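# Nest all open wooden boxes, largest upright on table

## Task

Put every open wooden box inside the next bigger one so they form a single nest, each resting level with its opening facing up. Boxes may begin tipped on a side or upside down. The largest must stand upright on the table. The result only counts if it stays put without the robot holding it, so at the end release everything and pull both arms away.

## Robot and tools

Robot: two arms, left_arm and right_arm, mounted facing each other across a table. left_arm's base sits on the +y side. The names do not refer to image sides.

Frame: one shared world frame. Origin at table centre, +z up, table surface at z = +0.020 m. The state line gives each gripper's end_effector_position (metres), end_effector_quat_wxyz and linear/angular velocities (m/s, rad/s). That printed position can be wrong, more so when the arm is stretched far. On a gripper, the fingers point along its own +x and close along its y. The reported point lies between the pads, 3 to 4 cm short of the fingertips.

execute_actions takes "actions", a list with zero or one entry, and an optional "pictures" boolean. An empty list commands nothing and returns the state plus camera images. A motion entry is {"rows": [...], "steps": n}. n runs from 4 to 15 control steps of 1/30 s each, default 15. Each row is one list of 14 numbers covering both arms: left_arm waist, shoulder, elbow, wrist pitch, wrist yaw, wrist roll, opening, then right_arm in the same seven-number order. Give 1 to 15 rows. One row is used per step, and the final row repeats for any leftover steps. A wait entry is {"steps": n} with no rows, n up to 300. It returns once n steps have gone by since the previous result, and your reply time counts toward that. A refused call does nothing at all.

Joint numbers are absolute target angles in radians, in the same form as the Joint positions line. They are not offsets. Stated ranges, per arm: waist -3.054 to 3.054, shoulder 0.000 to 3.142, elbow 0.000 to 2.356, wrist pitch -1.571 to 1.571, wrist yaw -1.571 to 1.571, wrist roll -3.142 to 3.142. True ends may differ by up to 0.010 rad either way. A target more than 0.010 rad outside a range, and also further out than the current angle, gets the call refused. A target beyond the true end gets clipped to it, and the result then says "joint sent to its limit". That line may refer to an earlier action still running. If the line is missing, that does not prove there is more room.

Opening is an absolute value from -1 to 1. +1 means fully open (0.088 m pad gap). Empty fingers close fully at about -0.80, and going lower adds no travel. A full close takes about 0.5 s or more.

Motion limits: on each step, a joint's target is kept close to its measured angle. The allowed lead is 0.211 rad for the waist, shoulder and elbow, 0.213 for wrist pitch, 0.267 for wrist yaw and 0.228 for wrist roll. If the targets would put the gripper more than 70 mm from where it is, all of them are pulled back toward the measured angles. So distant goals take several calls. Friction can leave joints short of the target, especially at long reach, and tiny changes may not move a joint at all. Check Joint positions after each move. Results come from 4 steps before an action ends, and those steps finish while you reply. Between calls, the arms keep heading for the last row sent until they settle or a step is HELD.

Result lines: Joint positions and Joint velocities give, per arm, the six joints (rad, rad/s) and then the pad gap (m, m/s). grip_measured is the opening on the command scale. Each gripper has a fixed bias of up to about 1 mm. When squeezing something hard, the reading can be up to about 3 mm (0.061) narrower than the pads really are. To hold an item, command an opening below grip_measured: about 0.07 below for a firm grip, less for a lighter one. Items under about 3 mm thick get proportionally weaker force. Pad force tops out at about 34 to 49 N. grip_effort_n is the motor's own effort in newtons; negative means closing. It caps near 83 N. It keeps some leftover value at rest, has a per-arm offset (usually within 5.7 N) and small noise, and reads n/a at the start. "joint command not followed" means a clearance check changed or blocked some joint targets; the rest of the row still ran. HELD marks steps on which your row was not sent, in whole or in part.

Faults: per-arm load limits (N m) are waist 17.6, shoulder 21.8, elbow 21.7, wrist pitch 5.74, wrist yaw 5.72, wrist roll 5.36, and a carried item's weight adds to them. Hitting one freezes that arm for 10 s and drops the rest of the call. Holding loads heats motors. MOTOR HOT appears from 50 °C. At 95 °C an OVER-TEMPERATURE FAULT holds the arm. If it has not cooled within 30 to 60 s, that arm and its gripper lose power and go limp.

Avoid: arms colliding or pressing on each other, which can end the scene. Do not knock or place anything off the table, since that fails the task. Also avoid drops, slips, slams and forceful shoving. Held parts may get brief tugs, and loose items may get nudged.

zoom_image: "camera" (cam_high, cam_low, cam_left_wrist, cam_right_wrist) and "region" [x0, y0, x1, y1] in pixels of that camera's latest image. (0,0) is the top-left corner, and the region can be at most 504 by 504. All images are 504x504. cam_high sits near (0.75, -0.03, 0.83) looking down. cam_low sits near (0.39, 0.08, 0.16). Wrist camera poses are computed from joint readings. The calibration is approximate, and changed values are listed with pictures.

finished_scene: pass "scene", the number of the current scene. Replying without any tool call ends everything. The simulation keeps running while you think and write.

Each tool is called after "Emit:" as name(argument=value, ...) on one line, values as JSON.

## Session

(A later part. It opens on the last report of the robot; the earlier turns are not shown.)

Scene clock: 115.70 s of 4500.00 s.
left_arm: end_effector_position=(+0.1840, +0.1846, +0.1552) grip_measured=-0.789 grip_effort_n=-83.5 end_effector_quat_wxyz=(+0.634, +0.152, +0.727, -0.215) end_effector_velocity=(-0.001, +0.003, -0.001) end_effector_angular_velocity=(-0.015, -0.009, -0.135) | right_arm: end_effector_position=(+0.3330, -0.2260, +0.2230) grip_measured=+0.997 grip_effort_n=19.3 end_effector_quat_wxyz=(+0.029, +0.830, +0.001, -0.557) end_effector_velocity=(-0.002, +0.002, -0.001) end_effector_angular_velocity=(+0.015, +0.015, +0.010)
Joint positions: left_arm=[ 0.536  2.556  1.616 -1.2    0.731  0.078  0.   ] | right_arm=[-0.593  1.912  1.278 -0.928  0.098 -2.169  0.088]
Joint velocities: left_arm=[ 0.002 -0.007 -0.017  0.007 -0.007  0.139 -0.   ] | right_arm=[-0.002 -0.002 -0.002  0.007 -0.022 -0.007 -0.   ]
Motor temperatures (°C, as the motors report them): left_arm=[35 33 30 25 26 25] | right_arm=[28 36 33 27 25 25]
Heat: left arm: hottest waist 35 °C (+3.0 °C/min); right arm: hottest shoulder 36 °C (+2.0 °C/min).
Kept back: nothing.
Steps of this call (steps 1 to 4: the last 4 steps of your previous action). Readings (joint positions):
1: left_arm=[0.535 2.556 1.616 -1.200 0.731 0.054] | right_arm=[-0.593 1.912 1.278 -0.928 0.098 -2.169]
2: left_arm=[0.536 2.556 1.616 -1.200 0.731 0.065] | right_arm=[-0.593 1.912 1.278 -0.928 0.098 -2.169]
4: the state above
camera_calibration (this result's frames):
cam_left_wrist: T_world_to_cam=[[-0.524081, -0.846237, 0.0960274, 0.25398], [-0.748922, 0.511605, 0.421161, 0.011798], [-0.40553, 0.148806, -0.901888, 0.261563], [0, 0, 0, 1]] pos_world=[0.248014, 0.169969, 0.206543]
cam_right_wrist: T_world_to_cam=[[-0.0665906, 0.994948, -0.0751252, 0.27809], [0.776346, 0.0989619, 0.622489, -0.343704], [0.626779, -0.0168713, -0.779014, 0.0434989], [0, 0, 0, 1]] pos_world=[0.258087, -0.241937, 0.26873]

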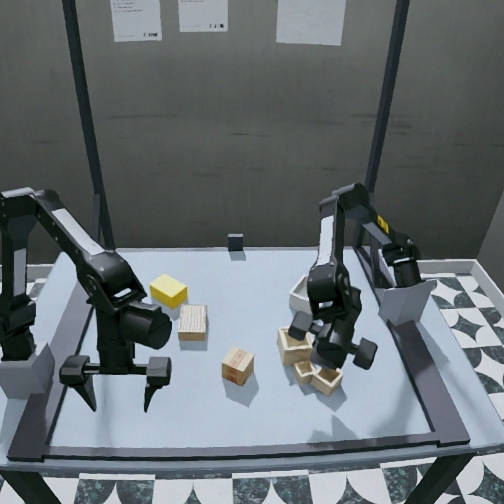

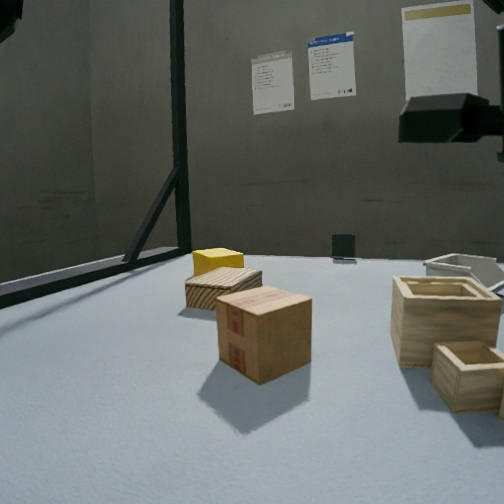

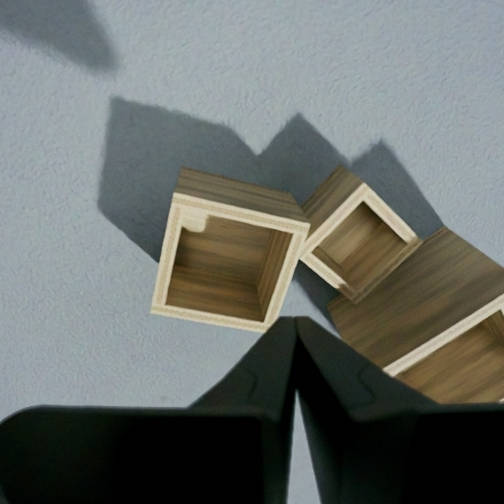

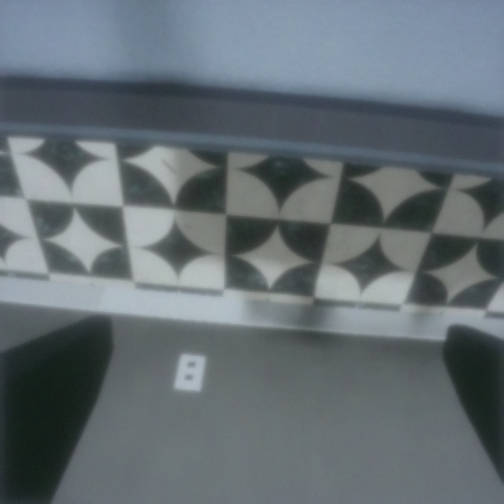

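Emit:
execute_actions(actions=[{"rows":[[0.47,2.66,1.59,-1.2,0.73,0.22,-1,-0.593,1.912,1.278,-0.928,0.098,-2.169,1]],"steps":15}])

Emit:
execute_actions(actions=[])

Scene clock: 116.30 s of 4500.00 s.
left_arm: end_effector_position=(+0.1726, +0.1986, +0.1088) grip_measured=-0.789 grip_effort_n=-83.5 end_effector_quat_wxyz=(+0.580, +0.204, +0.754, -0.232) end_effector_velocity=(-0.001, +0.007, +0.001) end_effector_angular_velocity=(+0.015, +0.009, -0.033) | right_arm: end_effector_position=(+0.3330, -0.2260, +0.2230) grip_measured=+0.997 grip_effort_n=19.3 end_effector_quat_wxyz=(+0.029, +0.830, +0.001, -0.557) end_effector_velocity=(-0.001, -0.002, +0.002) end_effector_angular_velocity=(-0.009, -0.005, +0.007)
Joint positions: left_arm=[ 0.466  2.651  1.591 -1.199  0.731  0.21   0.   ] | right_arm=[-0.593  1.912  1.278 -0.928  0.098 -2.169  0.088]
Joint velocities: left_arm=[ 0.007  0.002 -0.002 -0.022 -0.022  0.051 -0.   ] | right_arm=[ 0.002 -0.007 -0.002 -0.007  0.007 -0.007 -0.   ]
Motor temperatures (°C, as the motors report them): left_arm=[35 33 30 25 26 25] | right_arm=[28 36 33 27 25 25]
Heat: left arm: hottest waist 35 °C (+3.0 °C/min); right arm: hottest shoulder 36 °C (+2.0 °C/min).
Steps of this call (steps 1 to 7: the robot went on to your last target; steps 8 to 18: the first 11 steps of this action). Readings (joint positions):
8: left_arm=[0.535 2.563 1.612 -1.200 0.731 0.108] | right_arm=[-0.593 1.912 1.278 -0.928 0.098 -2.169]
9: left_arm=[0.529 2.574 1.612 -1.200 0.731 0.136] | right_arm=[-0.593 1.912 1.278 -0.928 0.098 -2.169]
11: left_arm=[0.508 2.600 1.609 -1.199 0.731 0.171] | right_arm=[-0.593 1.912 1.278 -0.928 0.098 -2.169]
15: left_arm=[0.470 2.646 1.593 -1.199 0.731 0.201] | right_arm=[-0.593 1.912 1.278 -0.928 0.098 -2.169]
18: the state above

Scene clock: 116.43 s of 4500.00 s.
left_arm: end_effector_position=(+0.1728, +0.1987, +0.1090) grip_measured=-0.789 grip_effort_n=-83.5 end_effector_quat_wxyz=(+0.579, +0.205, +0.753, -0.234) end_effector_velocity=(-0.003, +0.004, -0.004) end_effector_angular_velocity=(+0.023, +0.013, +0.013) | right_arm: end_effector_position=(+0.3330, -0.2260, +0.2230) grip_measured=+0.997 grip_effort_n=19.3 end_effector_quat_wxyz=(+0.029, +0.830, +0.001, -0.557) end_effector_velocity=(-0.000, -0.003, +0.000) end_effector_angular_velocity=(-0.003, +0.010, -0.001)
Joint positions: left_arm=[ 0.467  2.651  1.591 -1.199  0.731  0.214  0.   ] | right_arm=[-0.593  1.912  1.278 -0.928  0.098 -2.169  0.088]
Joint velocities: left_arm=[-0.007  0.007 -0.007 -0.007 -0.007 -0.007 -0.   ] | right_arm=[-0.007 -0.002 -0.002 -0.007 -0.007 -0.007 -0.   ]
Motor temperatures (°C, as the motors report them): left_arm=[35 33 30 25 26 25] | right_arm=[28 36 33 27 25 25]
Heat: left arm: hottest waist 35 °C (+3.0 °C/min); right arm: hottest shoulder 36 °C (+2.0 °C/min).
Kept back: nothing.
Steps of this call (steps 1 to 4: the last 4 steps of your previous action). Readings (joint positions):
1: left_arm=[0.466 2.651 1.591 -1.199 0.731 0.212] | right_arm=[-0.593 1.912 1.278 -0.928 0.098 -2.169]
2: left_arm=[0.467 2.651 1.591 -1.199 0.731 0.213] | right_arm=[-0.593 1.912 1.278 -0.928 0.098 -2.169]
4: the state above
camera_calibration (this result's frames):
cam_left_wrist: T_world_to_cam=[[-0.610305, -0.786511, 0.0944873, 0.267681], [-0.641263, 0.560547, 0.523993, -0.0239046], [-0.465091, 0.259204, -0.846465, 0.195571], [0, 0, 0, 1]] pos_world=[0.238996, 0.173241, 0.152777]
cam_right_wrist: T_world_to_cam=[[-0.0665906, 0.994948, -0.0751252, 0.27809], [0.776346, 0.0989619, 0.622489, -0.343704], [0.626779, -0.0168713, -0.779014, 0.0434989], [0, 0, 0, 1]] pos_world=[0.258087, -0.241937, 0.26873]

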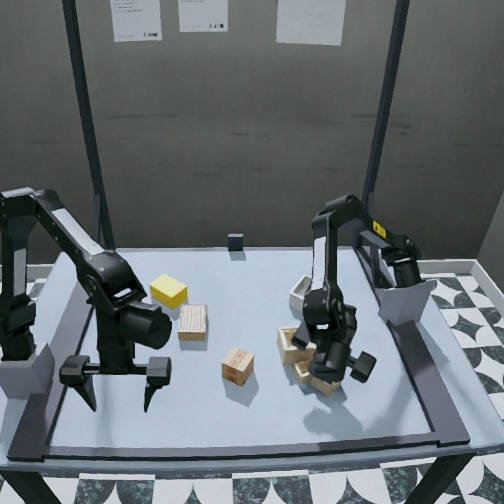

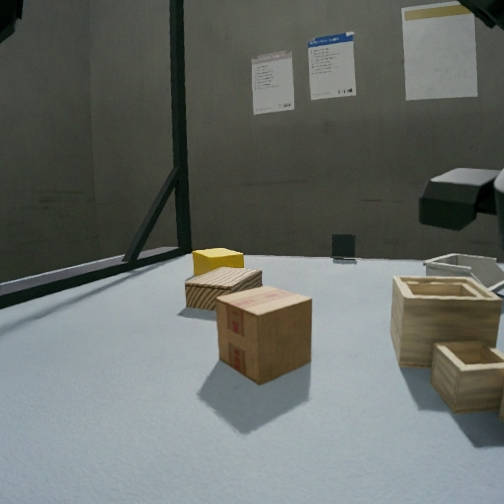

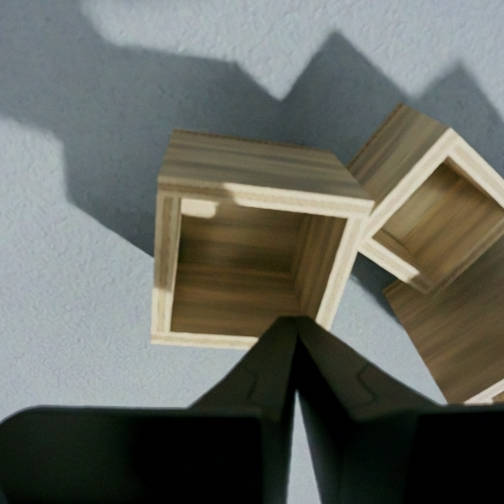

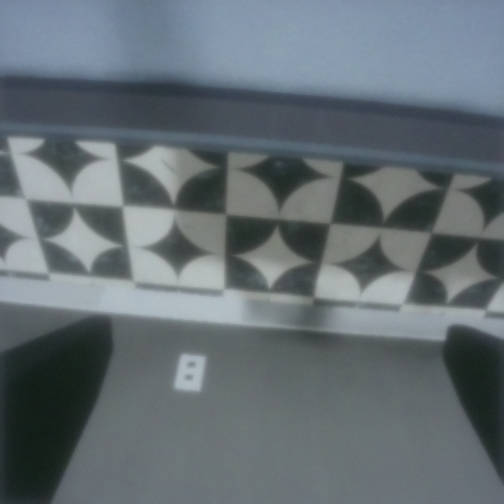

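Emit:
execute_actions(actions=[{"rows":[[0.47,2.62,1.49,-0.92,0.73,0.22,-1,-0.593,1.912,1.278,-0.928,0.098,-2.169,1]],"steps":15}])

Emit:
execute_actions(actions=[])

Scene clock: 117.00 s of 4500.00 s.
left_arm: end_effector_position=(+0.1970, +0.1982, +0.0909) grip_measured=-0.789 grip_effort_n=-83.5 end_effector_quat_wxyz=(+0.617, +0.235, +0.695, -0.284) end_effector_velocity=(+0.009, -0.008, +0.002) end_effector_angular_velocity=(-0.042, -0.075, -0.061) | right_arm: end_effector_position=(+0.3330, -0.2260, +0.2230) grip_measured=+0.997 grip_effort_n=19.8 end_effector_quat_wxyz=(+0.029, +0.830, +0.001, -0.557) end_effector_velocity=(-0.001, -0.003, -0.003) end_effector_angular_velocity=(-0.007, +0.015, -0.012)
Joint positions: left_arm=[ 0.467  2.639  1.5   -0.94   0.731  0.217  0.   ] | right_arm=[-0.593  1.912  1.278 -0.928  0.098 -2.169  0.088]
Joint velocities: left_arm=[-0.002 -0.037 -0.037  0.11  -0.007 -0.007 -0.   ] | right_arm=[-0.002  0.002 -0.007 -0.007 -0.007  0.007 -0.   ]
Motor temperatures (°C, as the motors report them): left_arm=[35 33 30 25 26 25] | right_arm=[28 36 33 27 25 25]
Heat: left arm: hottest waist 35 °C (+3.0 °C/min); right arm: hottest shoulder 36 °C (+2.0 °C/min).
Steps of this call (steps 1 to 6: the robot went on to your last target; steps 7 to 17: the first 11 steps of this action). Readings (joint positions):
7: left_arm=[0.467 2.651 1.581 -1.178 0.731 0.216] | right_arm=[-0.593 1.912 1.278 -0.928 0.098 -2.169]
8: left_arm=[0.467 2.645 1.561 -1.125 0.731 0.217] | right_arm=[-0.593 1.912 1.278 -0.928 0.098 -2.169]
10: left_arm=[0.467 2.643 1.533 -1.042 0.731 0.217] | right_arm=[-0.593 1.912 1.278 -0.928 0.098 -2.169]
14: left_arm=[0.467 2.642 1.506 -0.963 0.731 0.217] | right_arm=[-0.593 1.912 1.278 -0.928 0.098 -2.169]
17: the state above

Scene clock: 117.13 s of 4500.00 s.
left_arm: end_effector_position=(+0.1981, +0.1973, +0.0910) grip_measured=-0.789 grip_effort_n=-83.5 end_effector_quat_wxyz=(+0.619, +0.237, +0.691, -0.287) end_effector_velocity=(+0.002, -0.001, -0.001) end_effector_angular_velocity=(-0.018, -0.014, +0.008) | right_arm: end_effector_position=(+0.3330, -0.2260, +0.2230) grip_measured=+0.997 grip_effort_n=19.3 end_effector_quat_wxyz=(+0.029, +0.830, +0.001, -0.557) end_effector_velocity=(+0.002, +0.000, +0.003) end_effector_angular_velocity=(+0.004, -0.012, +0.006)
Joint positions: left_arm=[ 0.467  2.636  1.497 -0.928  0.731  0.217  0.   ] | right_arm=[-0.593  1.912  1.278 -0.928  0.098 -2.169  0.088]
Joint velocities: left_arm=[ 0.002 -0.007 -0.017  0.037  0.007 -0.022 -0.   ] | right_arm=[-0.002 -0.007 -0.002  0.007  0.007 -0.007 -0.   ]
Motor temperatures (°C, as the motors report them): left_arm=[35 33 30 25 26 25] | right_arm=[28 36 33 27 25 25]
Heat: left arm: hottest waist 35 °C (+3.0 °C/min); right arm: hottest shoulder 36 °C (+2.0 °C/min).
Kept back: nothing.
Steps of this call (steps 1 to 4: the last 4 steps of your previous action). Readings (joint positions):
1: left_arm=[0.467 2.638 1.499 -0.935 0.731 0.217] | right_arm=[-0.593 1.912 1.278 -0.928 0.098 -2.169]
2: left_arm=[0.467 2.637 1.498 -0.932 0.731 0.217] | right_arm=[-0.593 1.912 1.278 -0.928 0.098 -2.169]
4: the state above
camera_calibration (this result's frames):
cam_left_wrist: T_world_to_cam=[[-0.70854, -0.701358, 0.077899, 0.287919], [-0.626099, 0.675727, 0.389094, -0.0108745], [-0.325532, 0.226916, -0.917899, 0.17766], [0, 0, 0, 1]] pos_world=[0.255027, 0.168968, 0.144877]
cam_right_wrist: T_world_to_cam=[[-0.0665906, 0.994948, -0.0751252, 0.27809], [0.776346, 0.0989619, 0.622489, -0.343704], [0.626779, -0.0168713, -0.779014, 0.0434989], [0, 0, 0, 1]] pos_world=[0.258087, -0.241937, 0.26873]

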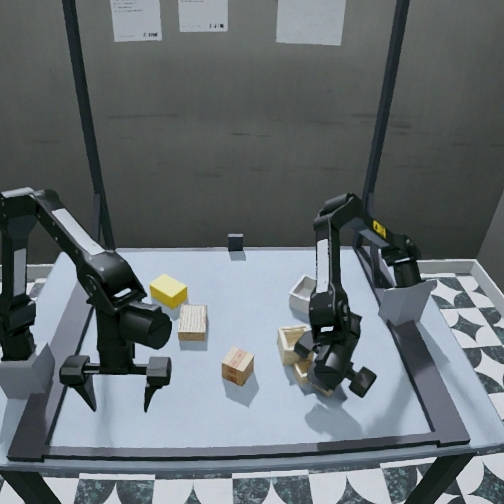

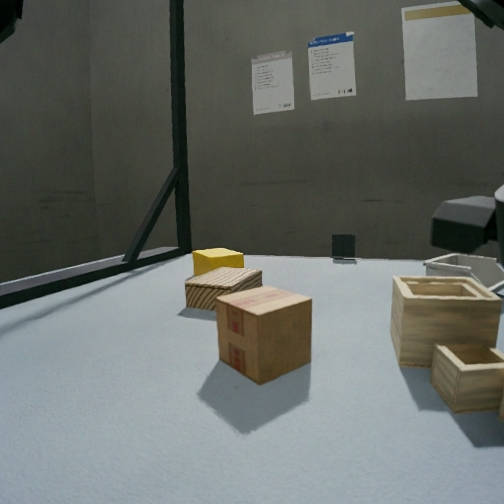

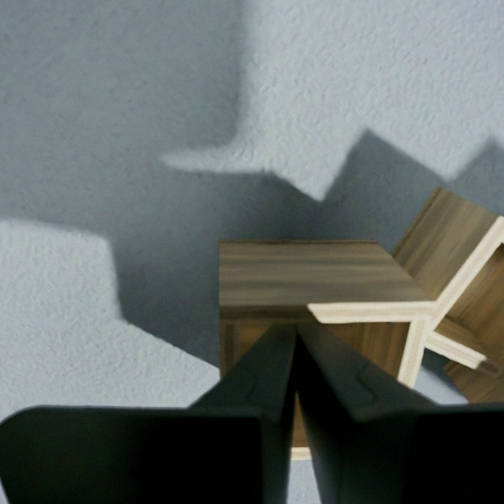

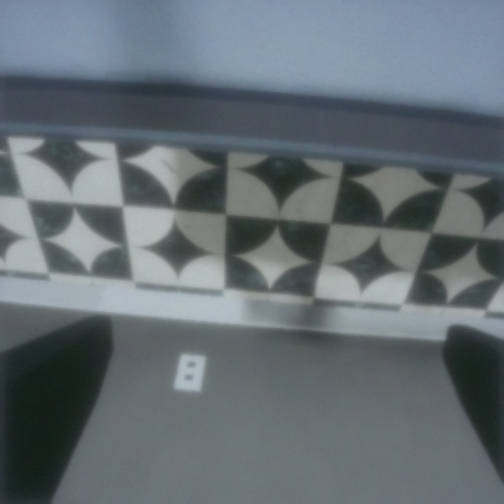

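Emit:
execute_actions(actions=[{"rows":[[0.445,2.63,1.49,-0.99,0.73,0.20,-1,-0.593,1.912,1.278,-0.928,0.098,-2.169,1]],"steps":12}])

Emit:
execute_actions(actions=[{"rows":[[0.445,2.63,1.49,-0.99,0.73,0.20,0.2,-0.593,1.912,1.278,-0.928,0.098,-2.169,1]],"steps":15}], pictures=true)

Scene clock: 117.63 s of 4500.00 s.
left_arm: end_effector_position=(+0.1851, +0.2001, +0.0870) grip_measured=-0.789 grip_effort_n=-83.5 end_effector_quat_wxyz=(+0.604, +0.233, +0.713, -0.269) end_effector_velocity=(-0.013, -0.001, -0.006) end_effector_angular_velocity=(+0.063, +0.016, +0.018) | right_arm: end_effector_position=(+0.3330, -0.2260, +0.2230) grip_measured=+0.997 grip_effort_n=19.3 end_effector_quat_wxyz=(+0.029, +0.830, +0.001, -0.557) end_effector_velocity=(-0.003, -0.006, -0.002) end_effector_angular_velocity=(-0.029, +0.008, +0.001)
Joint positions: left_arm=[ 0.446  2.636  1.494 -0.98   0.731  0.206  0.   ] | right_arm=[-0.593  1.912  1.278 -0.928  0.098 -2.169  0.088]
Joint velocities: left_arm=[-0.042 -0.007  0.002 -0.037 -0.022 -0.037 -0.   ] | right_arm=[ 0.002 -0.002 -0.007 -0.022  0.007 -0.007 -0.   ]
Motor temperatures (°C, as the motors report them): left_arm=[35 34 30 25 26 25] | right_arm=[28 36 33 27 25 25]
Heat: left arm: hottest waist 35 °C (+3.0 °C/min); right arm: hottest shoulder 36 °C (+2.0 °C/min).
Steps of this call (steps 1 to 7: the robot went on to your last target; steps 8 to 15: the first 8 steps of this action). Readings (joint positions):
8: left_arm=[0.466 2.636 1.495 -0.926 0.731 0.217] | right_arm=[-0.593 1.912 1.278 -0.928 0.098 -2.169]
9: left_arm=[0.465 2.636 1.495 -0.940 0.731 0.216] | right_arm=[-0.593 1.912 1.278 -0.928 0.098 -2.169]
11: left_arm=[0.458 2.636 1.495 -0.963 0.731 0.211] | right_arm=[-0.593 1.912 1.278 -0.928 0.098 -2.169]
15: the state above

Scene clock: 118.13 s of 4500.00 s.
left_arm: end_effector_position=(+0.1835, +0.2006, +0.0869) grip_measured=-0.226 grip_effort_n=83.0 end_effector_quat_wxyz=(+0.602, +0.232, +0.716, -0.266) end_effector_velocity=(-0.003, -0.005, +0.002) end_effector_angular_velocity=(-0.017, +0.010, +0.007) | right_arm: end_effector_position=(+0.3330, -0.2260, +0.2230) grip_measured=+0.997 grip_effort_n=18.8 end_effector_quat_wxyz=(+0.029, +0.830, +0.001, -0.557) end_effector_velocity=(-0.002, -0.003, +0.000) end_effector_angular_velocity=(-0.007, +0.015, -0.012)
Joint positions: left_arm=[ 0.444  2.636  1.494 -0.988  0.731  0.203  0.028] | right_arm=[-0.593  1.912  1.278 -0.928  0.098 -2.169  0.088]
Joint velocities: left_arm=[-0.002 -0.007  0.002 -0.007  0.022 -0.007 -0.003] | right_arm=[-0.002 -0.002  0.002 -0.022 -0.007  0.007 -0.   ]
Motor temperatures (°C, as the motors report them): left_arm=[35 34 30 25 26 25] | right_arm=[28 36 33 27 25 25]
Heat: left arm: hottest waist 35 °C (+3.0 °C/min); right arm: hottest shoulder 36 °C (+2.0 °C/min).
Steps of this call (steps 1 to 4: the last 4 steps of your previous action; steps 5 to 15: the first 11 steps of this action). Readings (joint positions):
5: left_arm=[0.445 2.636 1.494 -0.986 0.731 0.204] | right_arm=[-0.593 1.912 1.278 -0.928 0.098 -2.169]
6: left_arm=[0.445 2.636 1.494 -0.986 0.731 0.204] | right_arm=[-0.593 1.912 1.278 -0.928 0.098 -2.169]
8: left_arm=[0.445 2.636 1.494 -0.987 0.731 0.203] | right_arm=[-0.593 1.912 1.278 -0.928 0.098 -2.169]
12: left_arm=[0.445 2.636 1.494 -0.988 0.731 0.203] | right_arm=[-0.593 1.912 1.278 -0.928 0.098 -2.169]
15: the state above
camera_calibration (this result's frames):
cam_left_wrist: T_world_to_cam=[[-0.679656, -0.729444, 0.0773262, 0.280612], [-0.62981, 0.634342, 0.448274, -0.0168747], [-0.376042, 0.255971, -0.890545, 0.169454], [0, 0, 0, 1]] pos_world=[0.243813, 0.172019, 0.136772]
cam_right_wrist: T_world_to_cam=[[-0.0665906, 0.994948, -0.0751252, 0.27809], [0.776346, 0.0989619, 0.622489, -0.343704], [0.626779, -0.0168713, -0.779014, 0.0434989], [0, 0, 0, 1]] pos_world=[0.258087, -0.241937, 0.26873]

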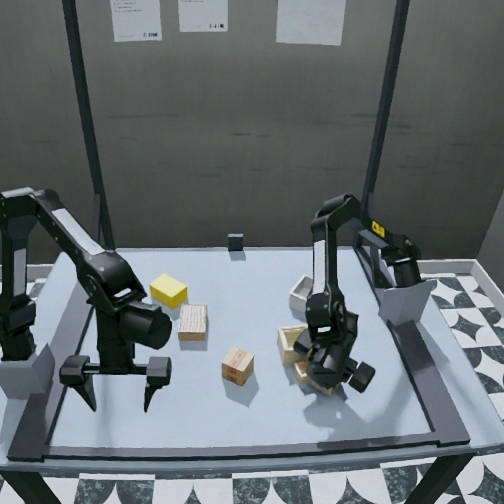

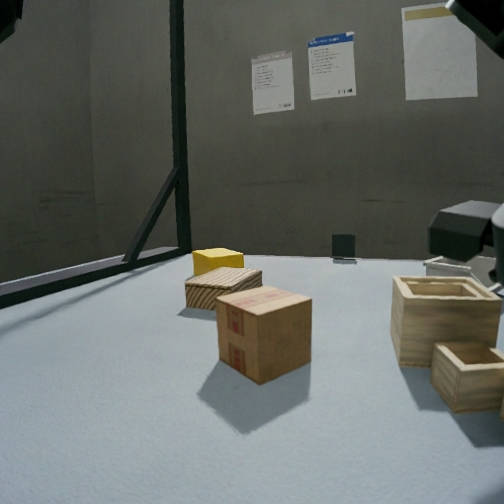

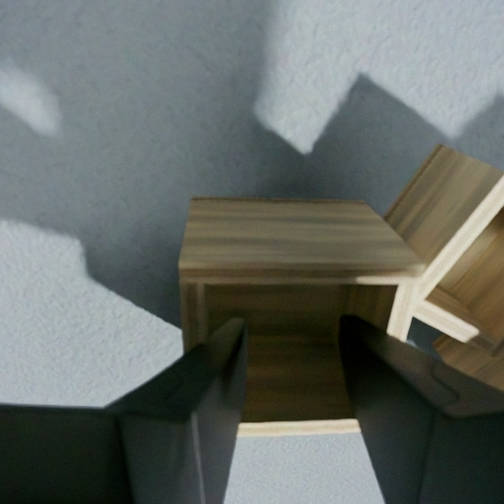

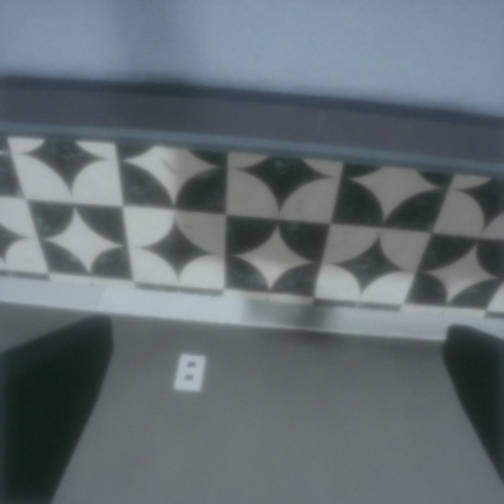

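Emit:
execute_actions(actions=[{"rows":[[0.46,2.61,1.49,-0.99,0.73,0.2,0.2,-0.593,1.912,1.278,-0.928,0.098,-2.169,1],[0.48,2.58,1.49,-0.99,0.73,0.2,0.2,-0.593,1.912,1.278,-0.928,0.098,-2.169,1],[0.50,2.54,1.49,-1.0,0.73,0.2,0.2,-0.593,1.912,1.278,-0.928,0.098,-2.169,1],[0.52,2.50,1.49,-1.0,0.73,0.2,0.2,-0.593,1.912,1.278,-0.928,0.098,-2.169,1],[0.54,2.45,1.49,-1.0,0.73,0.2,0.2,-0.593,1.912,1.278,-0.928,0.098,-2.169,1],[0.55,2.40,1.49,-1.02,0.73,0.2,0.2,-0.593,1.912,1.278,-0.928,0.098,-2.169,1],[0.55,2.34,1.49,-1.05,0.73,0.15,0.2,-0.593,1.912,1.278,-0.928,0.098,-2.169,1]],"steps":15}])

Emit:
execute_actions(actions=[{"rows":[[0.40,2.12,1.42,-1.1,0.736,-0.4,0.2,-0.593,1.912,1.278,-0.928,0.098,-2.169,1]],"steps":15}])

Emit:
execute_actions(actions=[{"rows":[[0.335,2.13,1.399,-1.13,0.736,-0.77,0.2,-0.593,1.912,1.278,-0.928,0.098,-2.169,1]],"steps":15}])

Emit:
execute_actions(actions=[])

Scene clock: 118.83 s of 4500.00 s.
left_arm: end_effector_position=(+0.1783, +0.1734, +0.1748) grip_measured=-0.227 grip_effort_n=83.0 end_effector_quat_wxyz=(+0.666, +0.210, +0.651, -0.298) end_effector_velocity=(-0.054, -0.124, +0.285) end_effector_angular_velocity=(-0.426, -0.566, -0.192) | right_arm: end_effector_position=(+0.3330, -0.2260, +0.2230) grip_measured=+0.997 grip_effort_n=18.8 end_effector_quat_wxyz=(+0.029, +0.830, +0.001, -0.557) end_effector_velocity=(-0.003, -0.004, -0.001) end_effector_angular_velocity=(-0.022, +0.018, +0.014)
Joint positions: left_arm=[ 0.539  2.404  1.488 -1.032  0.73   0.169  0.028] | right_arm=[-0.593  1.912  1.278 -0.928  0.098 -2.169  0.088]
Joint velocities: left_arm=[ 0.159 -0.784  0.09  -0.095  0.007 -0.139 -0.   ] | right_arm=[-0.002 -0.002 -0.002 -0.022 -0.007 -0.022 -0.   ]
Motor temperatures (°C, as the motors report them): left_arm=[35 34 30 25 26 25] | right_arm=[28 36 33 27 25 25]
Heat: left arm: hottest waist 35 °C (+3.0 °C/min); right arm: hottest shoulder 36 °C (+2.0 °C/min).
Steps of this call (steps 1 to 4: the last 4 steps of your previous action; steps 5 to 10: the robot went on to your last target; steps 11 to 21: the first 11 steps of this action). Readings (joint positions):
11: left_arm=[0.445 2.636 1.494 -0.988 0.731 0.203] | right_arm=[-0.593 1.912 1.278 -0.928 0.098 -2.169]
12: left_arm=[0.445 2.634 1.494 -0.988 0.731 0.203] | right_arm=[-0.593 1.912 1.278 -0.928 0.098 -2.169]
14: left_arm=[0.456 2.614 1.490 -0.992 0.731 0.203] | right_arm=[-0.593 1.912 1.278 -0.928 0.098 -2.169]
18: left_arm=[0.511 2.505 1.485 -1.011 0.730 0.188] | right_arm=[-0.593 1.912 1.278 -0.928 0.098 -2.169]
21: the state above

Scene clock: 119.33 s of 4500.00 s.
left_arm: end_effector_position=(+0.0934, +0.1287, +0.2042) grip_measured=-0.227 grip_effort_n=83.0 end_effector_quat_wxyz=(+0.702, +0.126, +0.672, -0.201) end_effector_velocity=(-0.004, +0.019, +0.004) end_effector_angular_velocity=(-0.003, +0.095, +0.759) | right_arm: end_effector_position=(+0.3330, -0.2260, +0.2230) grip_measured=+0.997 grip_effort_n=19.8 end_effector_quat_wxyz=(+0.029, +0.830, +0.001, -0.557) end_effector_velocity=(-0.003, -0.001, -0.001) end_effector_angular_velocity=(+0.003, +0.023, +0.006)
Joint positions: left_arm=[ 0.395  2.131  1.437 -1.095  0.738 -0.306  0.028] | right_arm=[-0.593  1.912  1.278 -0.928  0.098 -2.169  0.088]
Joint velocities: left_arm=[ 0.032 -0.037 -0.061 -0.022 -0.007 -0.711 -0.   ] | right_arm=[-0.002 -0.002 -0.002 -0.007 -0.022 -0.007  0.   ]
Motor temperatures (°C, as the motors report them): left_arm=[35 34 30 25 26 25] | right_arm=[28 36 33 27 25 25]
Heat: left arm: hottest waist 35 °C (+3.0 °C/min); right arm: hottest shoulder 36 °C (+2.0 °C/min).
Steps of this call (steps 1 to 4: the last 4 steps of your previous action; steps 5 to 15: the first 11 steps of this action). Readings (joint positions):
5: left_arm=[0.543 2.339 1.490 -1.043 0.729 0.134] | right_arm=[-0.593 1.912 1.278 -0.928 0.098 -2.169]
6: left_arm=[0.531 2.321 1.475 -1.053 0.726 0.090] | right_arm=[-0.593 1.912 1.278 -0.928 0.098 -2.169]
8: left_arm=[0.485 2.265 1.447 -1.079 0.726 0.001] | right_arm=[-0.593 1.912 1.278 -0.928 0.098 -2.169]
12: left_arm=[0.403 2.157 1.439 -1.089 0.738 -0.193] | right_arm=[-0.593 1.912 1.278 -0.928 0.098 -2.169]
15: the state above

Scene clock: 119.83 s of 4500.00 s.
left_arm: end_effector_position=(+0.0728, +0.1339, +0.1828) grip_measured=-0.227 grip_effort_n=83.0 end_effector_quat_wxyz=(+0.695, +0.001, +0.718, -0.030) end_effector_velocity=(-0.003, +0.005, -0.001) end_effector_angular_velocity=(+0.031, +0.022, +0.301) | right_arm: end_effector_position=(+0.3330, -0.2260, +0.2230) grip_measured=+0.997 grip_effort_n=18.8 end_effector_quat_wxyz=(+0.029, +0.830, +0.001, -0.557) end_effector_velocity=(+0.003, -0.002, +0.000) end_effector_angular_velocity=(-0.002, -0.007, -0.001)
Joint positions: left_arm=[ 0.332  2.13   1.405 -1.127  0.738 -0.733  0.028] | right_arm=[-0.593  1.912  1.278 -0.928  0.098 -2.169  0.088]
Joint velocities: left_arm=[-0.002 -0.002 -0.007 -0.022 -0.007 -0.286 -0.   ] | right_arm=[-0.007 -0.002 -0.007  0.007  0.007 -0.007 -0.   ]
Motor temperatures (°C, as the motors report them): left_arm=[35 34 30 25 26 25] | right_arm=[28 36 33 27 25 25]
Heat: left arm: hottest waist 35 °C (+3.0 °C/min); right arm: hottest shoulder 36 °C (+2.0 °C/min).
Steps of this call (steps 1 to 4: the last 4 steps of your previous action; steps 5 to 15: the first 11 steps of this action). Readings (joint positions):
5: left_arm=[0.397 2.130 1.423 -1.099 0.738 -0.397] | right_arm=[-0.593 1.912 1.278 -0.928 0.098 -2.169]
6: left_arm=[0.390 2.130 1.421 -1.105 0.738 -0.449] | right_arm=[-0.593 1.912 1.278 -0.928 0.098 -2.169]
8: left_arm=[0.368 2.130 1.414 -1.117 0.738 -0.546] | right_arm=[-0.593 1.912 1.278 -0.928 0.098 -2.169]
12: left_arm=[0.335 2.130 1.405 -1.126 0.738 -0.692] | right_arm=[-0.593 1.912 1.278 -0.928 0.098 -2.169]
15: the state above

Scene clock: 119.97 s of 4500.00 s.
left_arm: end_effector_position=(+0.0727, +0.1342, +0.1827) grip_measured=-0.227 grip_effort_n=83.0 end_effector_quat_wxyz=(+0.695, -0.006, +0.719, -0.022) end_effector_velocity=(-0.005, +0.001, +0.001) end_effector_angular_velocity=(+0.009, +0.019, +0.104) | right_arm: end_effector_position=(+0.3330, -0.2260, +0.2230) grip_measured=+0.997 grip_effort_n=19.8 end_effector_quat_wxyz=(+0.029, +0.830, +0.001, -0.557) end_effector_velocity=(-0.003, +0.003, -0.001) end_effector_angular_velocity=(+0.019, +0.015, +0.001)
Joint positions: left_arm=[ 0.332  2.13   1.404 -1.128  0.738 -0.756  0.028] | right_arm=[-0.593  1.912  1.278 -0.928  0.098 -2.169  0.088]
Joint velocities: left_arm=[-0.002 -0.007 -0.002 -0.022  0.007 -0.095 -0.   ] | right_arm=[ 0.002 -0.002 -0.002  0.007 -0.022  0.007 -0.   ]
Motor temperatures (°C, as the motors report them): left_arm=[35 34 30 25 26 25] | right_arm=[28 36 33 27 25 25]
Heat: left arm: hottest waist 35 °C (+3.0 °C/min); right arm: hottest shoulder 36 °C (+2.0 °C/min).
Kept back: nothing.
Steps of this call (steps 1 to 4: the last 4 steps of your previous action). Readings (joint positions):
1: left_arm=[0.332 2.130 1.405 -1.127 0.738 -0.741] | right_arm=[-0.593 1.912 1.278 -0.928 0.098 -2.169]
2: left_arm=[0.332 2.130 1.404 -1.127 0.738 -0.748] | right_arm=[-0.593 1.912 1.278 -0.928 0.098 -2.169]
4: the state above
camera_calibration (this result's frames):
cam_left_wrist: T_world_to_cam=[[-0.0526597, -0.998535, 0.0124636, 0.151869], [-0.931048, 0.0536058, 0.360938, 0.0282932], [-0.361077, 0.00740268, -0.932507, 0.270053], [0, 0, 0, 1]] pos_world=[0.13185, 0.14813, 0.239721]
cam_right_wrist: T_world_to_cam=[[-0.0665906, 0.994948, -0.0751252, 0.27809], [0.776346, 0.0989619, 0.622489, -0.343704], [0.626779, -0.0168713, -0.779014, 0.0434989], [0, 0, 0, 1]] pos_world=[0.258087, -0.241937, 0.26873]

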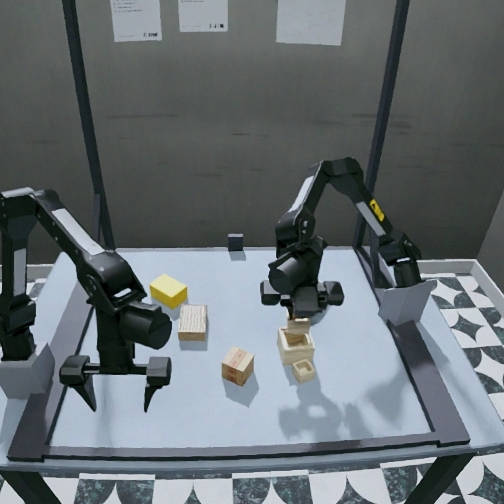

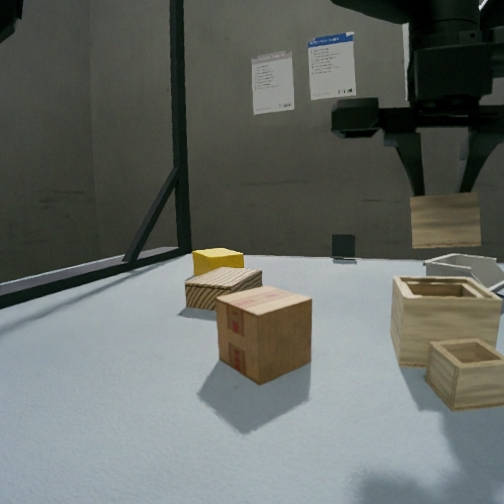

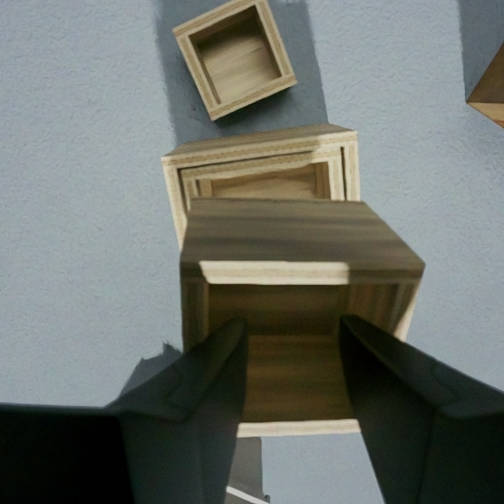

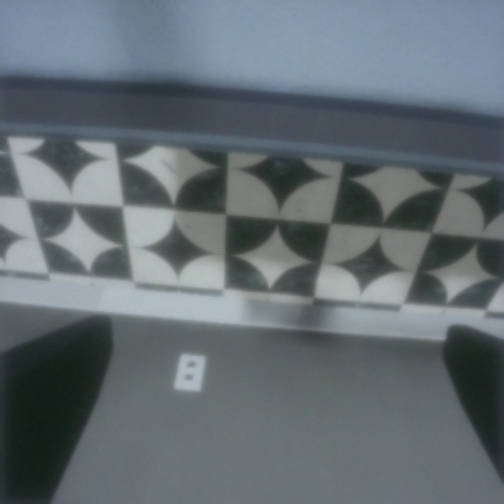

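Emit:
execute_actions(actions=[{"rows":[[0.34,2.24,1.505,-1.26,0.80,-0.90,0.2,-0.593,1.912,1.278,-0.928,0.098,-2.169,1]],"steps":15}])

Emit:
execute_actions(actions=[])

Scene clock: 120.87 s of 4500.00 s.
left_arm: end_effector_position=(+0.0716, +0.1325, +0.1764) grip_measured=-0.227 grip_effort_n=83.0 end_effector_quat_wxyz=(+0.651, -0.072, +0.752, +0.072) end_effector_velocity=(+0.001, -0.014, +0.012) end_effector_angular_velocity=(-0.012, -0.010, +0.051) | right_arm: end_effector_position=(+0.3330, -0.2260, +0.2230) grip_measured=+0.997 grip_effort_n=19.3 end_effector_quat_wxyz=(+0.029, +0.830, +0.001, -0.557) end_effector_velocity=(-0.003, +0.001, +0.002) end_effector_angular_velocity=(+0.011, +0.018, +0.009)
Joint positions: left_arm=[ 0.334  2.227  1.49  -1.251  0.792 -0.89   0.028] | right_arm=[-0.593  1.912  1.278 -0.928  0.098 -2.169  0.088]
Joint velocities: left_arm=[ 0.002  0.007  0.071 -0.037  0.007 -0.066  0.   ] | right_arm=[-0.002 -0.007  0.002 -0.007 -0.022 -0.007 -0.   ]
Motor temperatures (°C, as the motors report them): left_arm=[35 34 30 25 26 25] | right_arm=[28 36 33 27 25 25]
Heat: left arm: hottest waist 35 °C (+3.0 °C/min); right arm: hottest shoulder 36 °C (+2.0 °C/min).
Steps of this call (steps 1 to 16: the robot went on to your last target; steps 17 to 27: the first 11 steps of this action). Readings (joint positions):
17: left_arm=[0.332 2.138 1.411 -1.142 0.740 -0.781] | right_arm=[-0.593 1.912 1.278 -0.928 0.098 -2.169]
18: left_arm=[0.333 2.154 1.432 -1.178 0.755 -0.811] | right_arm=[-0.593 1.912 1.278 -0.928 0.098 -2.169]
20: left_arm=[0.333 2.186 1.462 -1.206 0.773 -0.847] | right_arm=[-0.593 1.912 1.278 -0.928 0.098 -2.169]
24: left_arm=[0.334 2.221 1.481 -1.242 0.786 -0.880] | right_arm=[-0.593 1.912 1.278 -0.928 0.098 -2.169]
27: the state above

Scene clock: 121.00 s of 4500.00 s.
left_arm: end_effector_position=(+0.0713, +0.1313, +0.1774) grip_measured=-0.227 grip_effort_n=83.0 end_effector_quat_wxyz=(+0.650, -0.075, +0.753, +0.072) end_effector_velocity=(-0.002, -0.002, +0.001) end_effector_angular_velocity=(+0.006, +0.012, +0.028) | right_arm: end_effector_position=(+0.3330, -0.2260, +0.2230) grip_measured=+0.997 grip_effort_n=19.8 end_effector_quat_wxyz=(+0.029, +0.830, +0.001, -0.557) end_effector_velocity=(-0.001, -0.000, +0.001) end_effector_angular_velocity=(+0.008, +0.020, +0.003)
Joint positions: left_arm=[ 0.334  2.228  1.495 -1.255  0.795 -0.894  0.028] | right_arm=[-0.593  1.912  1.278 -0.928  0.098 -2.169  0.088]
Joint velocities: left_arm=[-0.002  0.007  0.017 -0.022  0.007 -0.022 -0.   ] | right_arm=[-0.007 -0.002  0.002 -0.007 -0.022 -0.007 -0.   ]
Motor temperatures (°C, as the motors report them): left_arm=[35 34 30 25 26 25] | right_arm=[28 36 33 27 25 25]
Heat: left arm: hottest waist 35 °C (+3.0 °C/min); right arm: hottest shoulder 36 °C (+2.0 °C/min).
Kept back: nothing.
Steps of this call (steps 1 to 4: the last 4 steps of your previous action). Readings (joint positions):
1: left_arm=[0.334 2.227 1.492 -1.252 0.793 -0.891] | right_arm=[-0.593 1.912 1.278 -0.928 0.098 -2.169]
2: left_arm=[0.334 2.227 1.493 -1.254 0.794 -0.893] | right_arm=[-0.593 1.912 1.278 -0.928 0.098 -2.169]
4: the state above
camera_calibration (this result's frames):
cam_left_wrist: T_world_to_cam=[[0.172249, -0.984401, -0.0358402, 0.139623], [-0.86995, -0.169088, 0.463245, 0.0357972], [-0.462079, -0.0486142, -0.885505, 0.270888], [0, 0, 0, 1]] pos_world=[0.132264, 0.156667, 0.228294]
cam_right_wrist: T_world_to_cam=[[-0.0665906, 0.994948, -0.0751252, 0.27809], [0.776346, 0.0989619, 0.622489, -0.343704], [0.626779, -0.0168713, -0.779014, 0.0434989], [0, 0, 0, 1]] pos_world=[0.258087, -0.241937, 0.26873]

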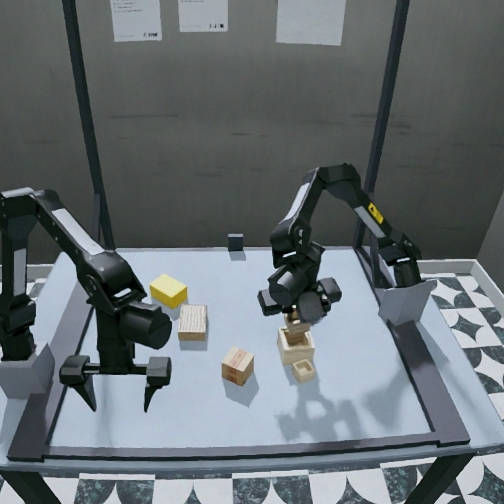

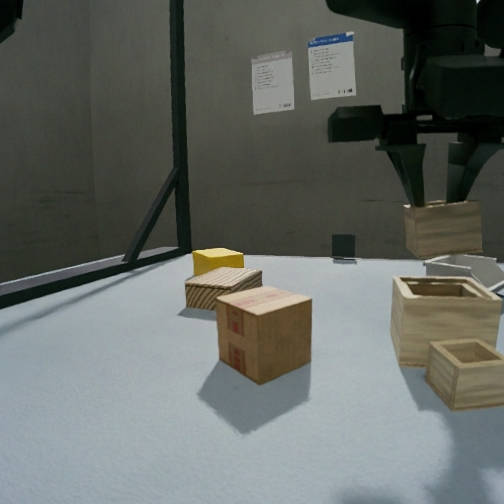

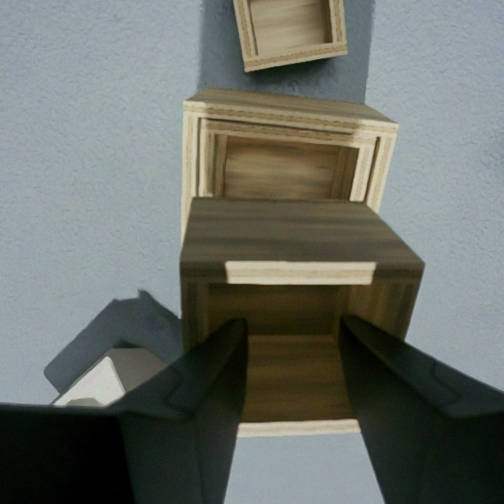

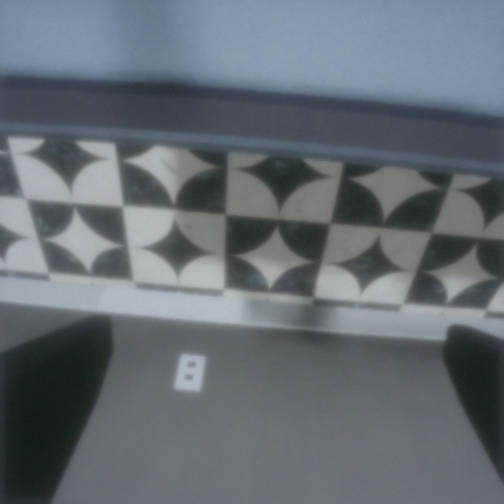

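Emit:
execute_actions(actions=[{"rows":[[0.335,2.25,1.53,-1.26,0.745,-0.87,0.2,-0.593,1.912,1.278,-0.928,0.098,-2.169,1]],"steps":15}])

Emit:
execute_actions(actions=[])

Scene clock: 121.53 s of 4500.00 s.
left_arm: end_effector_position=(+0.0781, +0.1318, +0.1785) grip_measured=-0.227 grip_effort_n=83.0 end_effector_quat_wxyz=(+0.664, -0.056, +0.742, +0.071) end_effector_velocity=(+0.004, +0.004, -0.001) end_effector_angular_velocity=(+0.034, -0.019, +0.007) | right_arm: end_effector_position=(+0.3330, -0.2260, +0.2230) grip_measured=+0.997 grip_effort_n=19.8 end_effector_quat_wxyz=(+0.029, +0.830, +0.001, -0.557) end_effector_velocity=(-0.000, -0.000, -0.001) end_effector_angular_velocity=(+0.004, +0.005, +0.006)
Joint positions: left_arm=[ 0.334  2.239  1.521 -1.26   0.752 -0.875  0.028] | right_arm=[-0.593  1.912  1.278 -0.928  0.098 -2.169  0.088]
Joint velocities: left_arm=[-0.002  0.007  0.007 -0.007 -0.037 -0.007 -0.   ] | right_arm=[-0.002 -0.002 -0.007  0.007 -0.007 -0.007 -0.   ]
Motor temperatures (°C, as the motors report them): left_arm=[35 34 30 25 26 25] | right_arm=[28 36 33 27 25 25]
Heat: left arm: hottest waist 35 °C (+3.0 °C/min); right arm: hottest shoulder 36 °C (+2.0 °C/min).
Steps of this call (steps 1 to 5: the robot went on to your last target; steps 6 to 16: the first 11 steps of this action). Readings (joint positions):
6: left_arm=[0.334 2.231 1.498 -1.259 0.793 -0.896] | right_arm=[-0.593 1.912 1.278 -0.928 0.098 -2.169]
7: left_arm=[0.334 2.233 1.503 -1.260 0.784 -0.892] | right_arm=[-0.593 1.912 1.278 -0.928 0.098 -2.169]
9: left_arm=[0.334 2.237 1.512 -1.260 0.769 -0.884] | right_arm=[-0.593 1.912 1.278 -0.928 0.098 -2.169]
13: left_arm=[0.334 2.239 1.519 -1.260 0.756 -0.877] | right_arm=[-0.593 1.912 1.278 -0.928 0.098 -2.169]
16: the state above

Scene clock: 121.67 s of 4500.00 s.
left_arm: end_effector_position=(+0.0784, +0.1320, +0.1784) grip_measured=-0.227 grip_effort_n=83.0 end_effector_quat_wxyz=(+0.664, -0.055, +0.742, +0.071) end_effector_velocity=(+0.001, -0.001, +0.000) end_effector_angular_velocity=(+0.001, -0.011, -0.003) | right_arm: end_effector_position=(+0.3330, -0.2260, +0.2230) grip_measured=+0.997 grip_effort_n=19.3 end_effector_quat_wxyz=(+0.029, +0.830, +0.001, -0.557) end_effector_velocity=(-0.002, -0.003, -0.002) end_effector_angular_velocity=(-0.003, +0.012, -0.011)
Joint positions: left_arm=[ 0.334  2.24   1.521 -1.26   0.75  -0.873  0.028] | right_arm=[-0.593  1.912  1.278 -0.928  0.098 -2.169  0.088]
Joint velocities: left_arm=[-0.002 -0.002  0.002  0.007 -0.007 -0.007  0.   ] | right_arm=[-0.002 -0.002 -0.007 -0.007 -0.007  0.007 -0.   ]
Motor temperatures (°C, as the motors report them): left_arm=[35 34 30 25 26 25] | right_arm=[28 36 33 27 25 25]
Heat: left arm: hottest waist 35 °C (+3.0 °C/min); right arm: hottest shoulder 36 °C (+2.0 °C/min).
Kept back: nothing.
Steps of this call (steps 1 to 4: the last 4 steps of your previous action). Readings (joint positions):
1: left_arm=[0.334 2.239 1.521 -1.260 0.751 -0.874] | right_arm=[-0.593 1.912 1.278 -0.928 0.098 -2.169]
2: left_arm=[0.334 2.240 1.521 -1.260 0.751 -0.874] | right_arm=[-0.593 1.912 1.278 -0.928 0.098 -2.169]
4: the state above
camera_calibration (this result's frames):
cam_left_wrist: T_world_to_cam=[[0.143508, -0.987995, -0.0571936, 0.145634], [-0.889898, -0.154113, 0.429338, 0.0472667], [-0.432998, -0.0107167, -0.901331, 0.270633], [0, 0, 0, 1]] pos_world=[0.138347, 0.154071, 0.231966]
cam_right_wrist: T_world_to_cam=[[-0.0665906, 0.994948, -0.0751252, 0.27809], [0.776346, 0.0989619, 0.622489, -0.343704], [0.626779, -0.0168713, -0.779014, 0.0434989], [0, 0, 0, 1]] pos_world=[0.258087, -0.241937, 0.26873]

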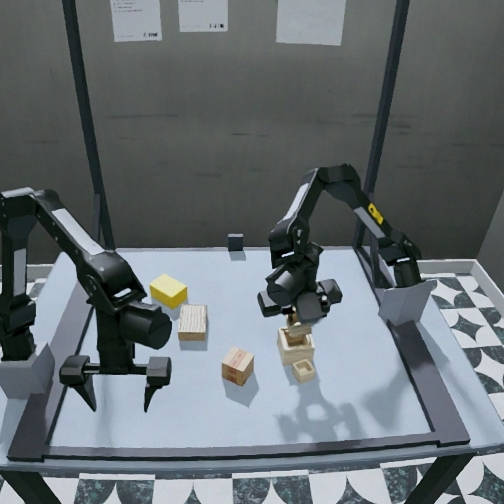

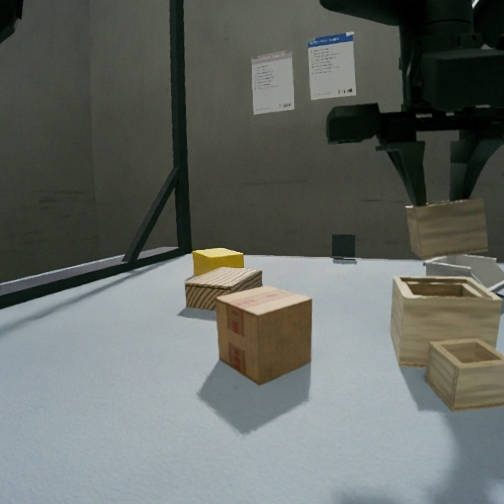

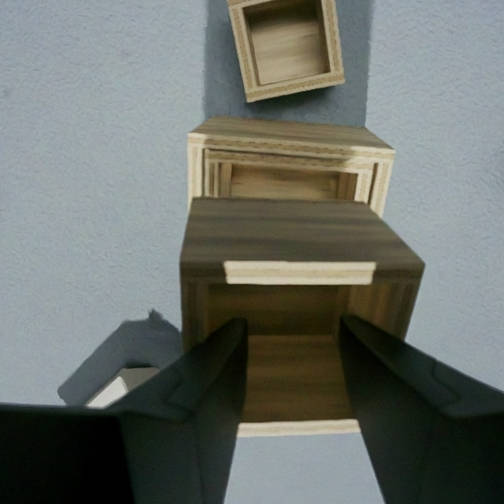

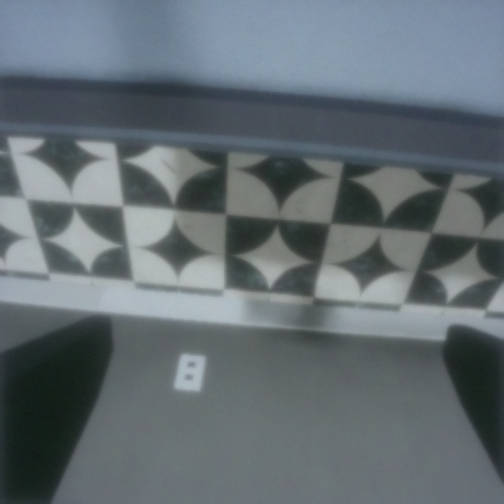

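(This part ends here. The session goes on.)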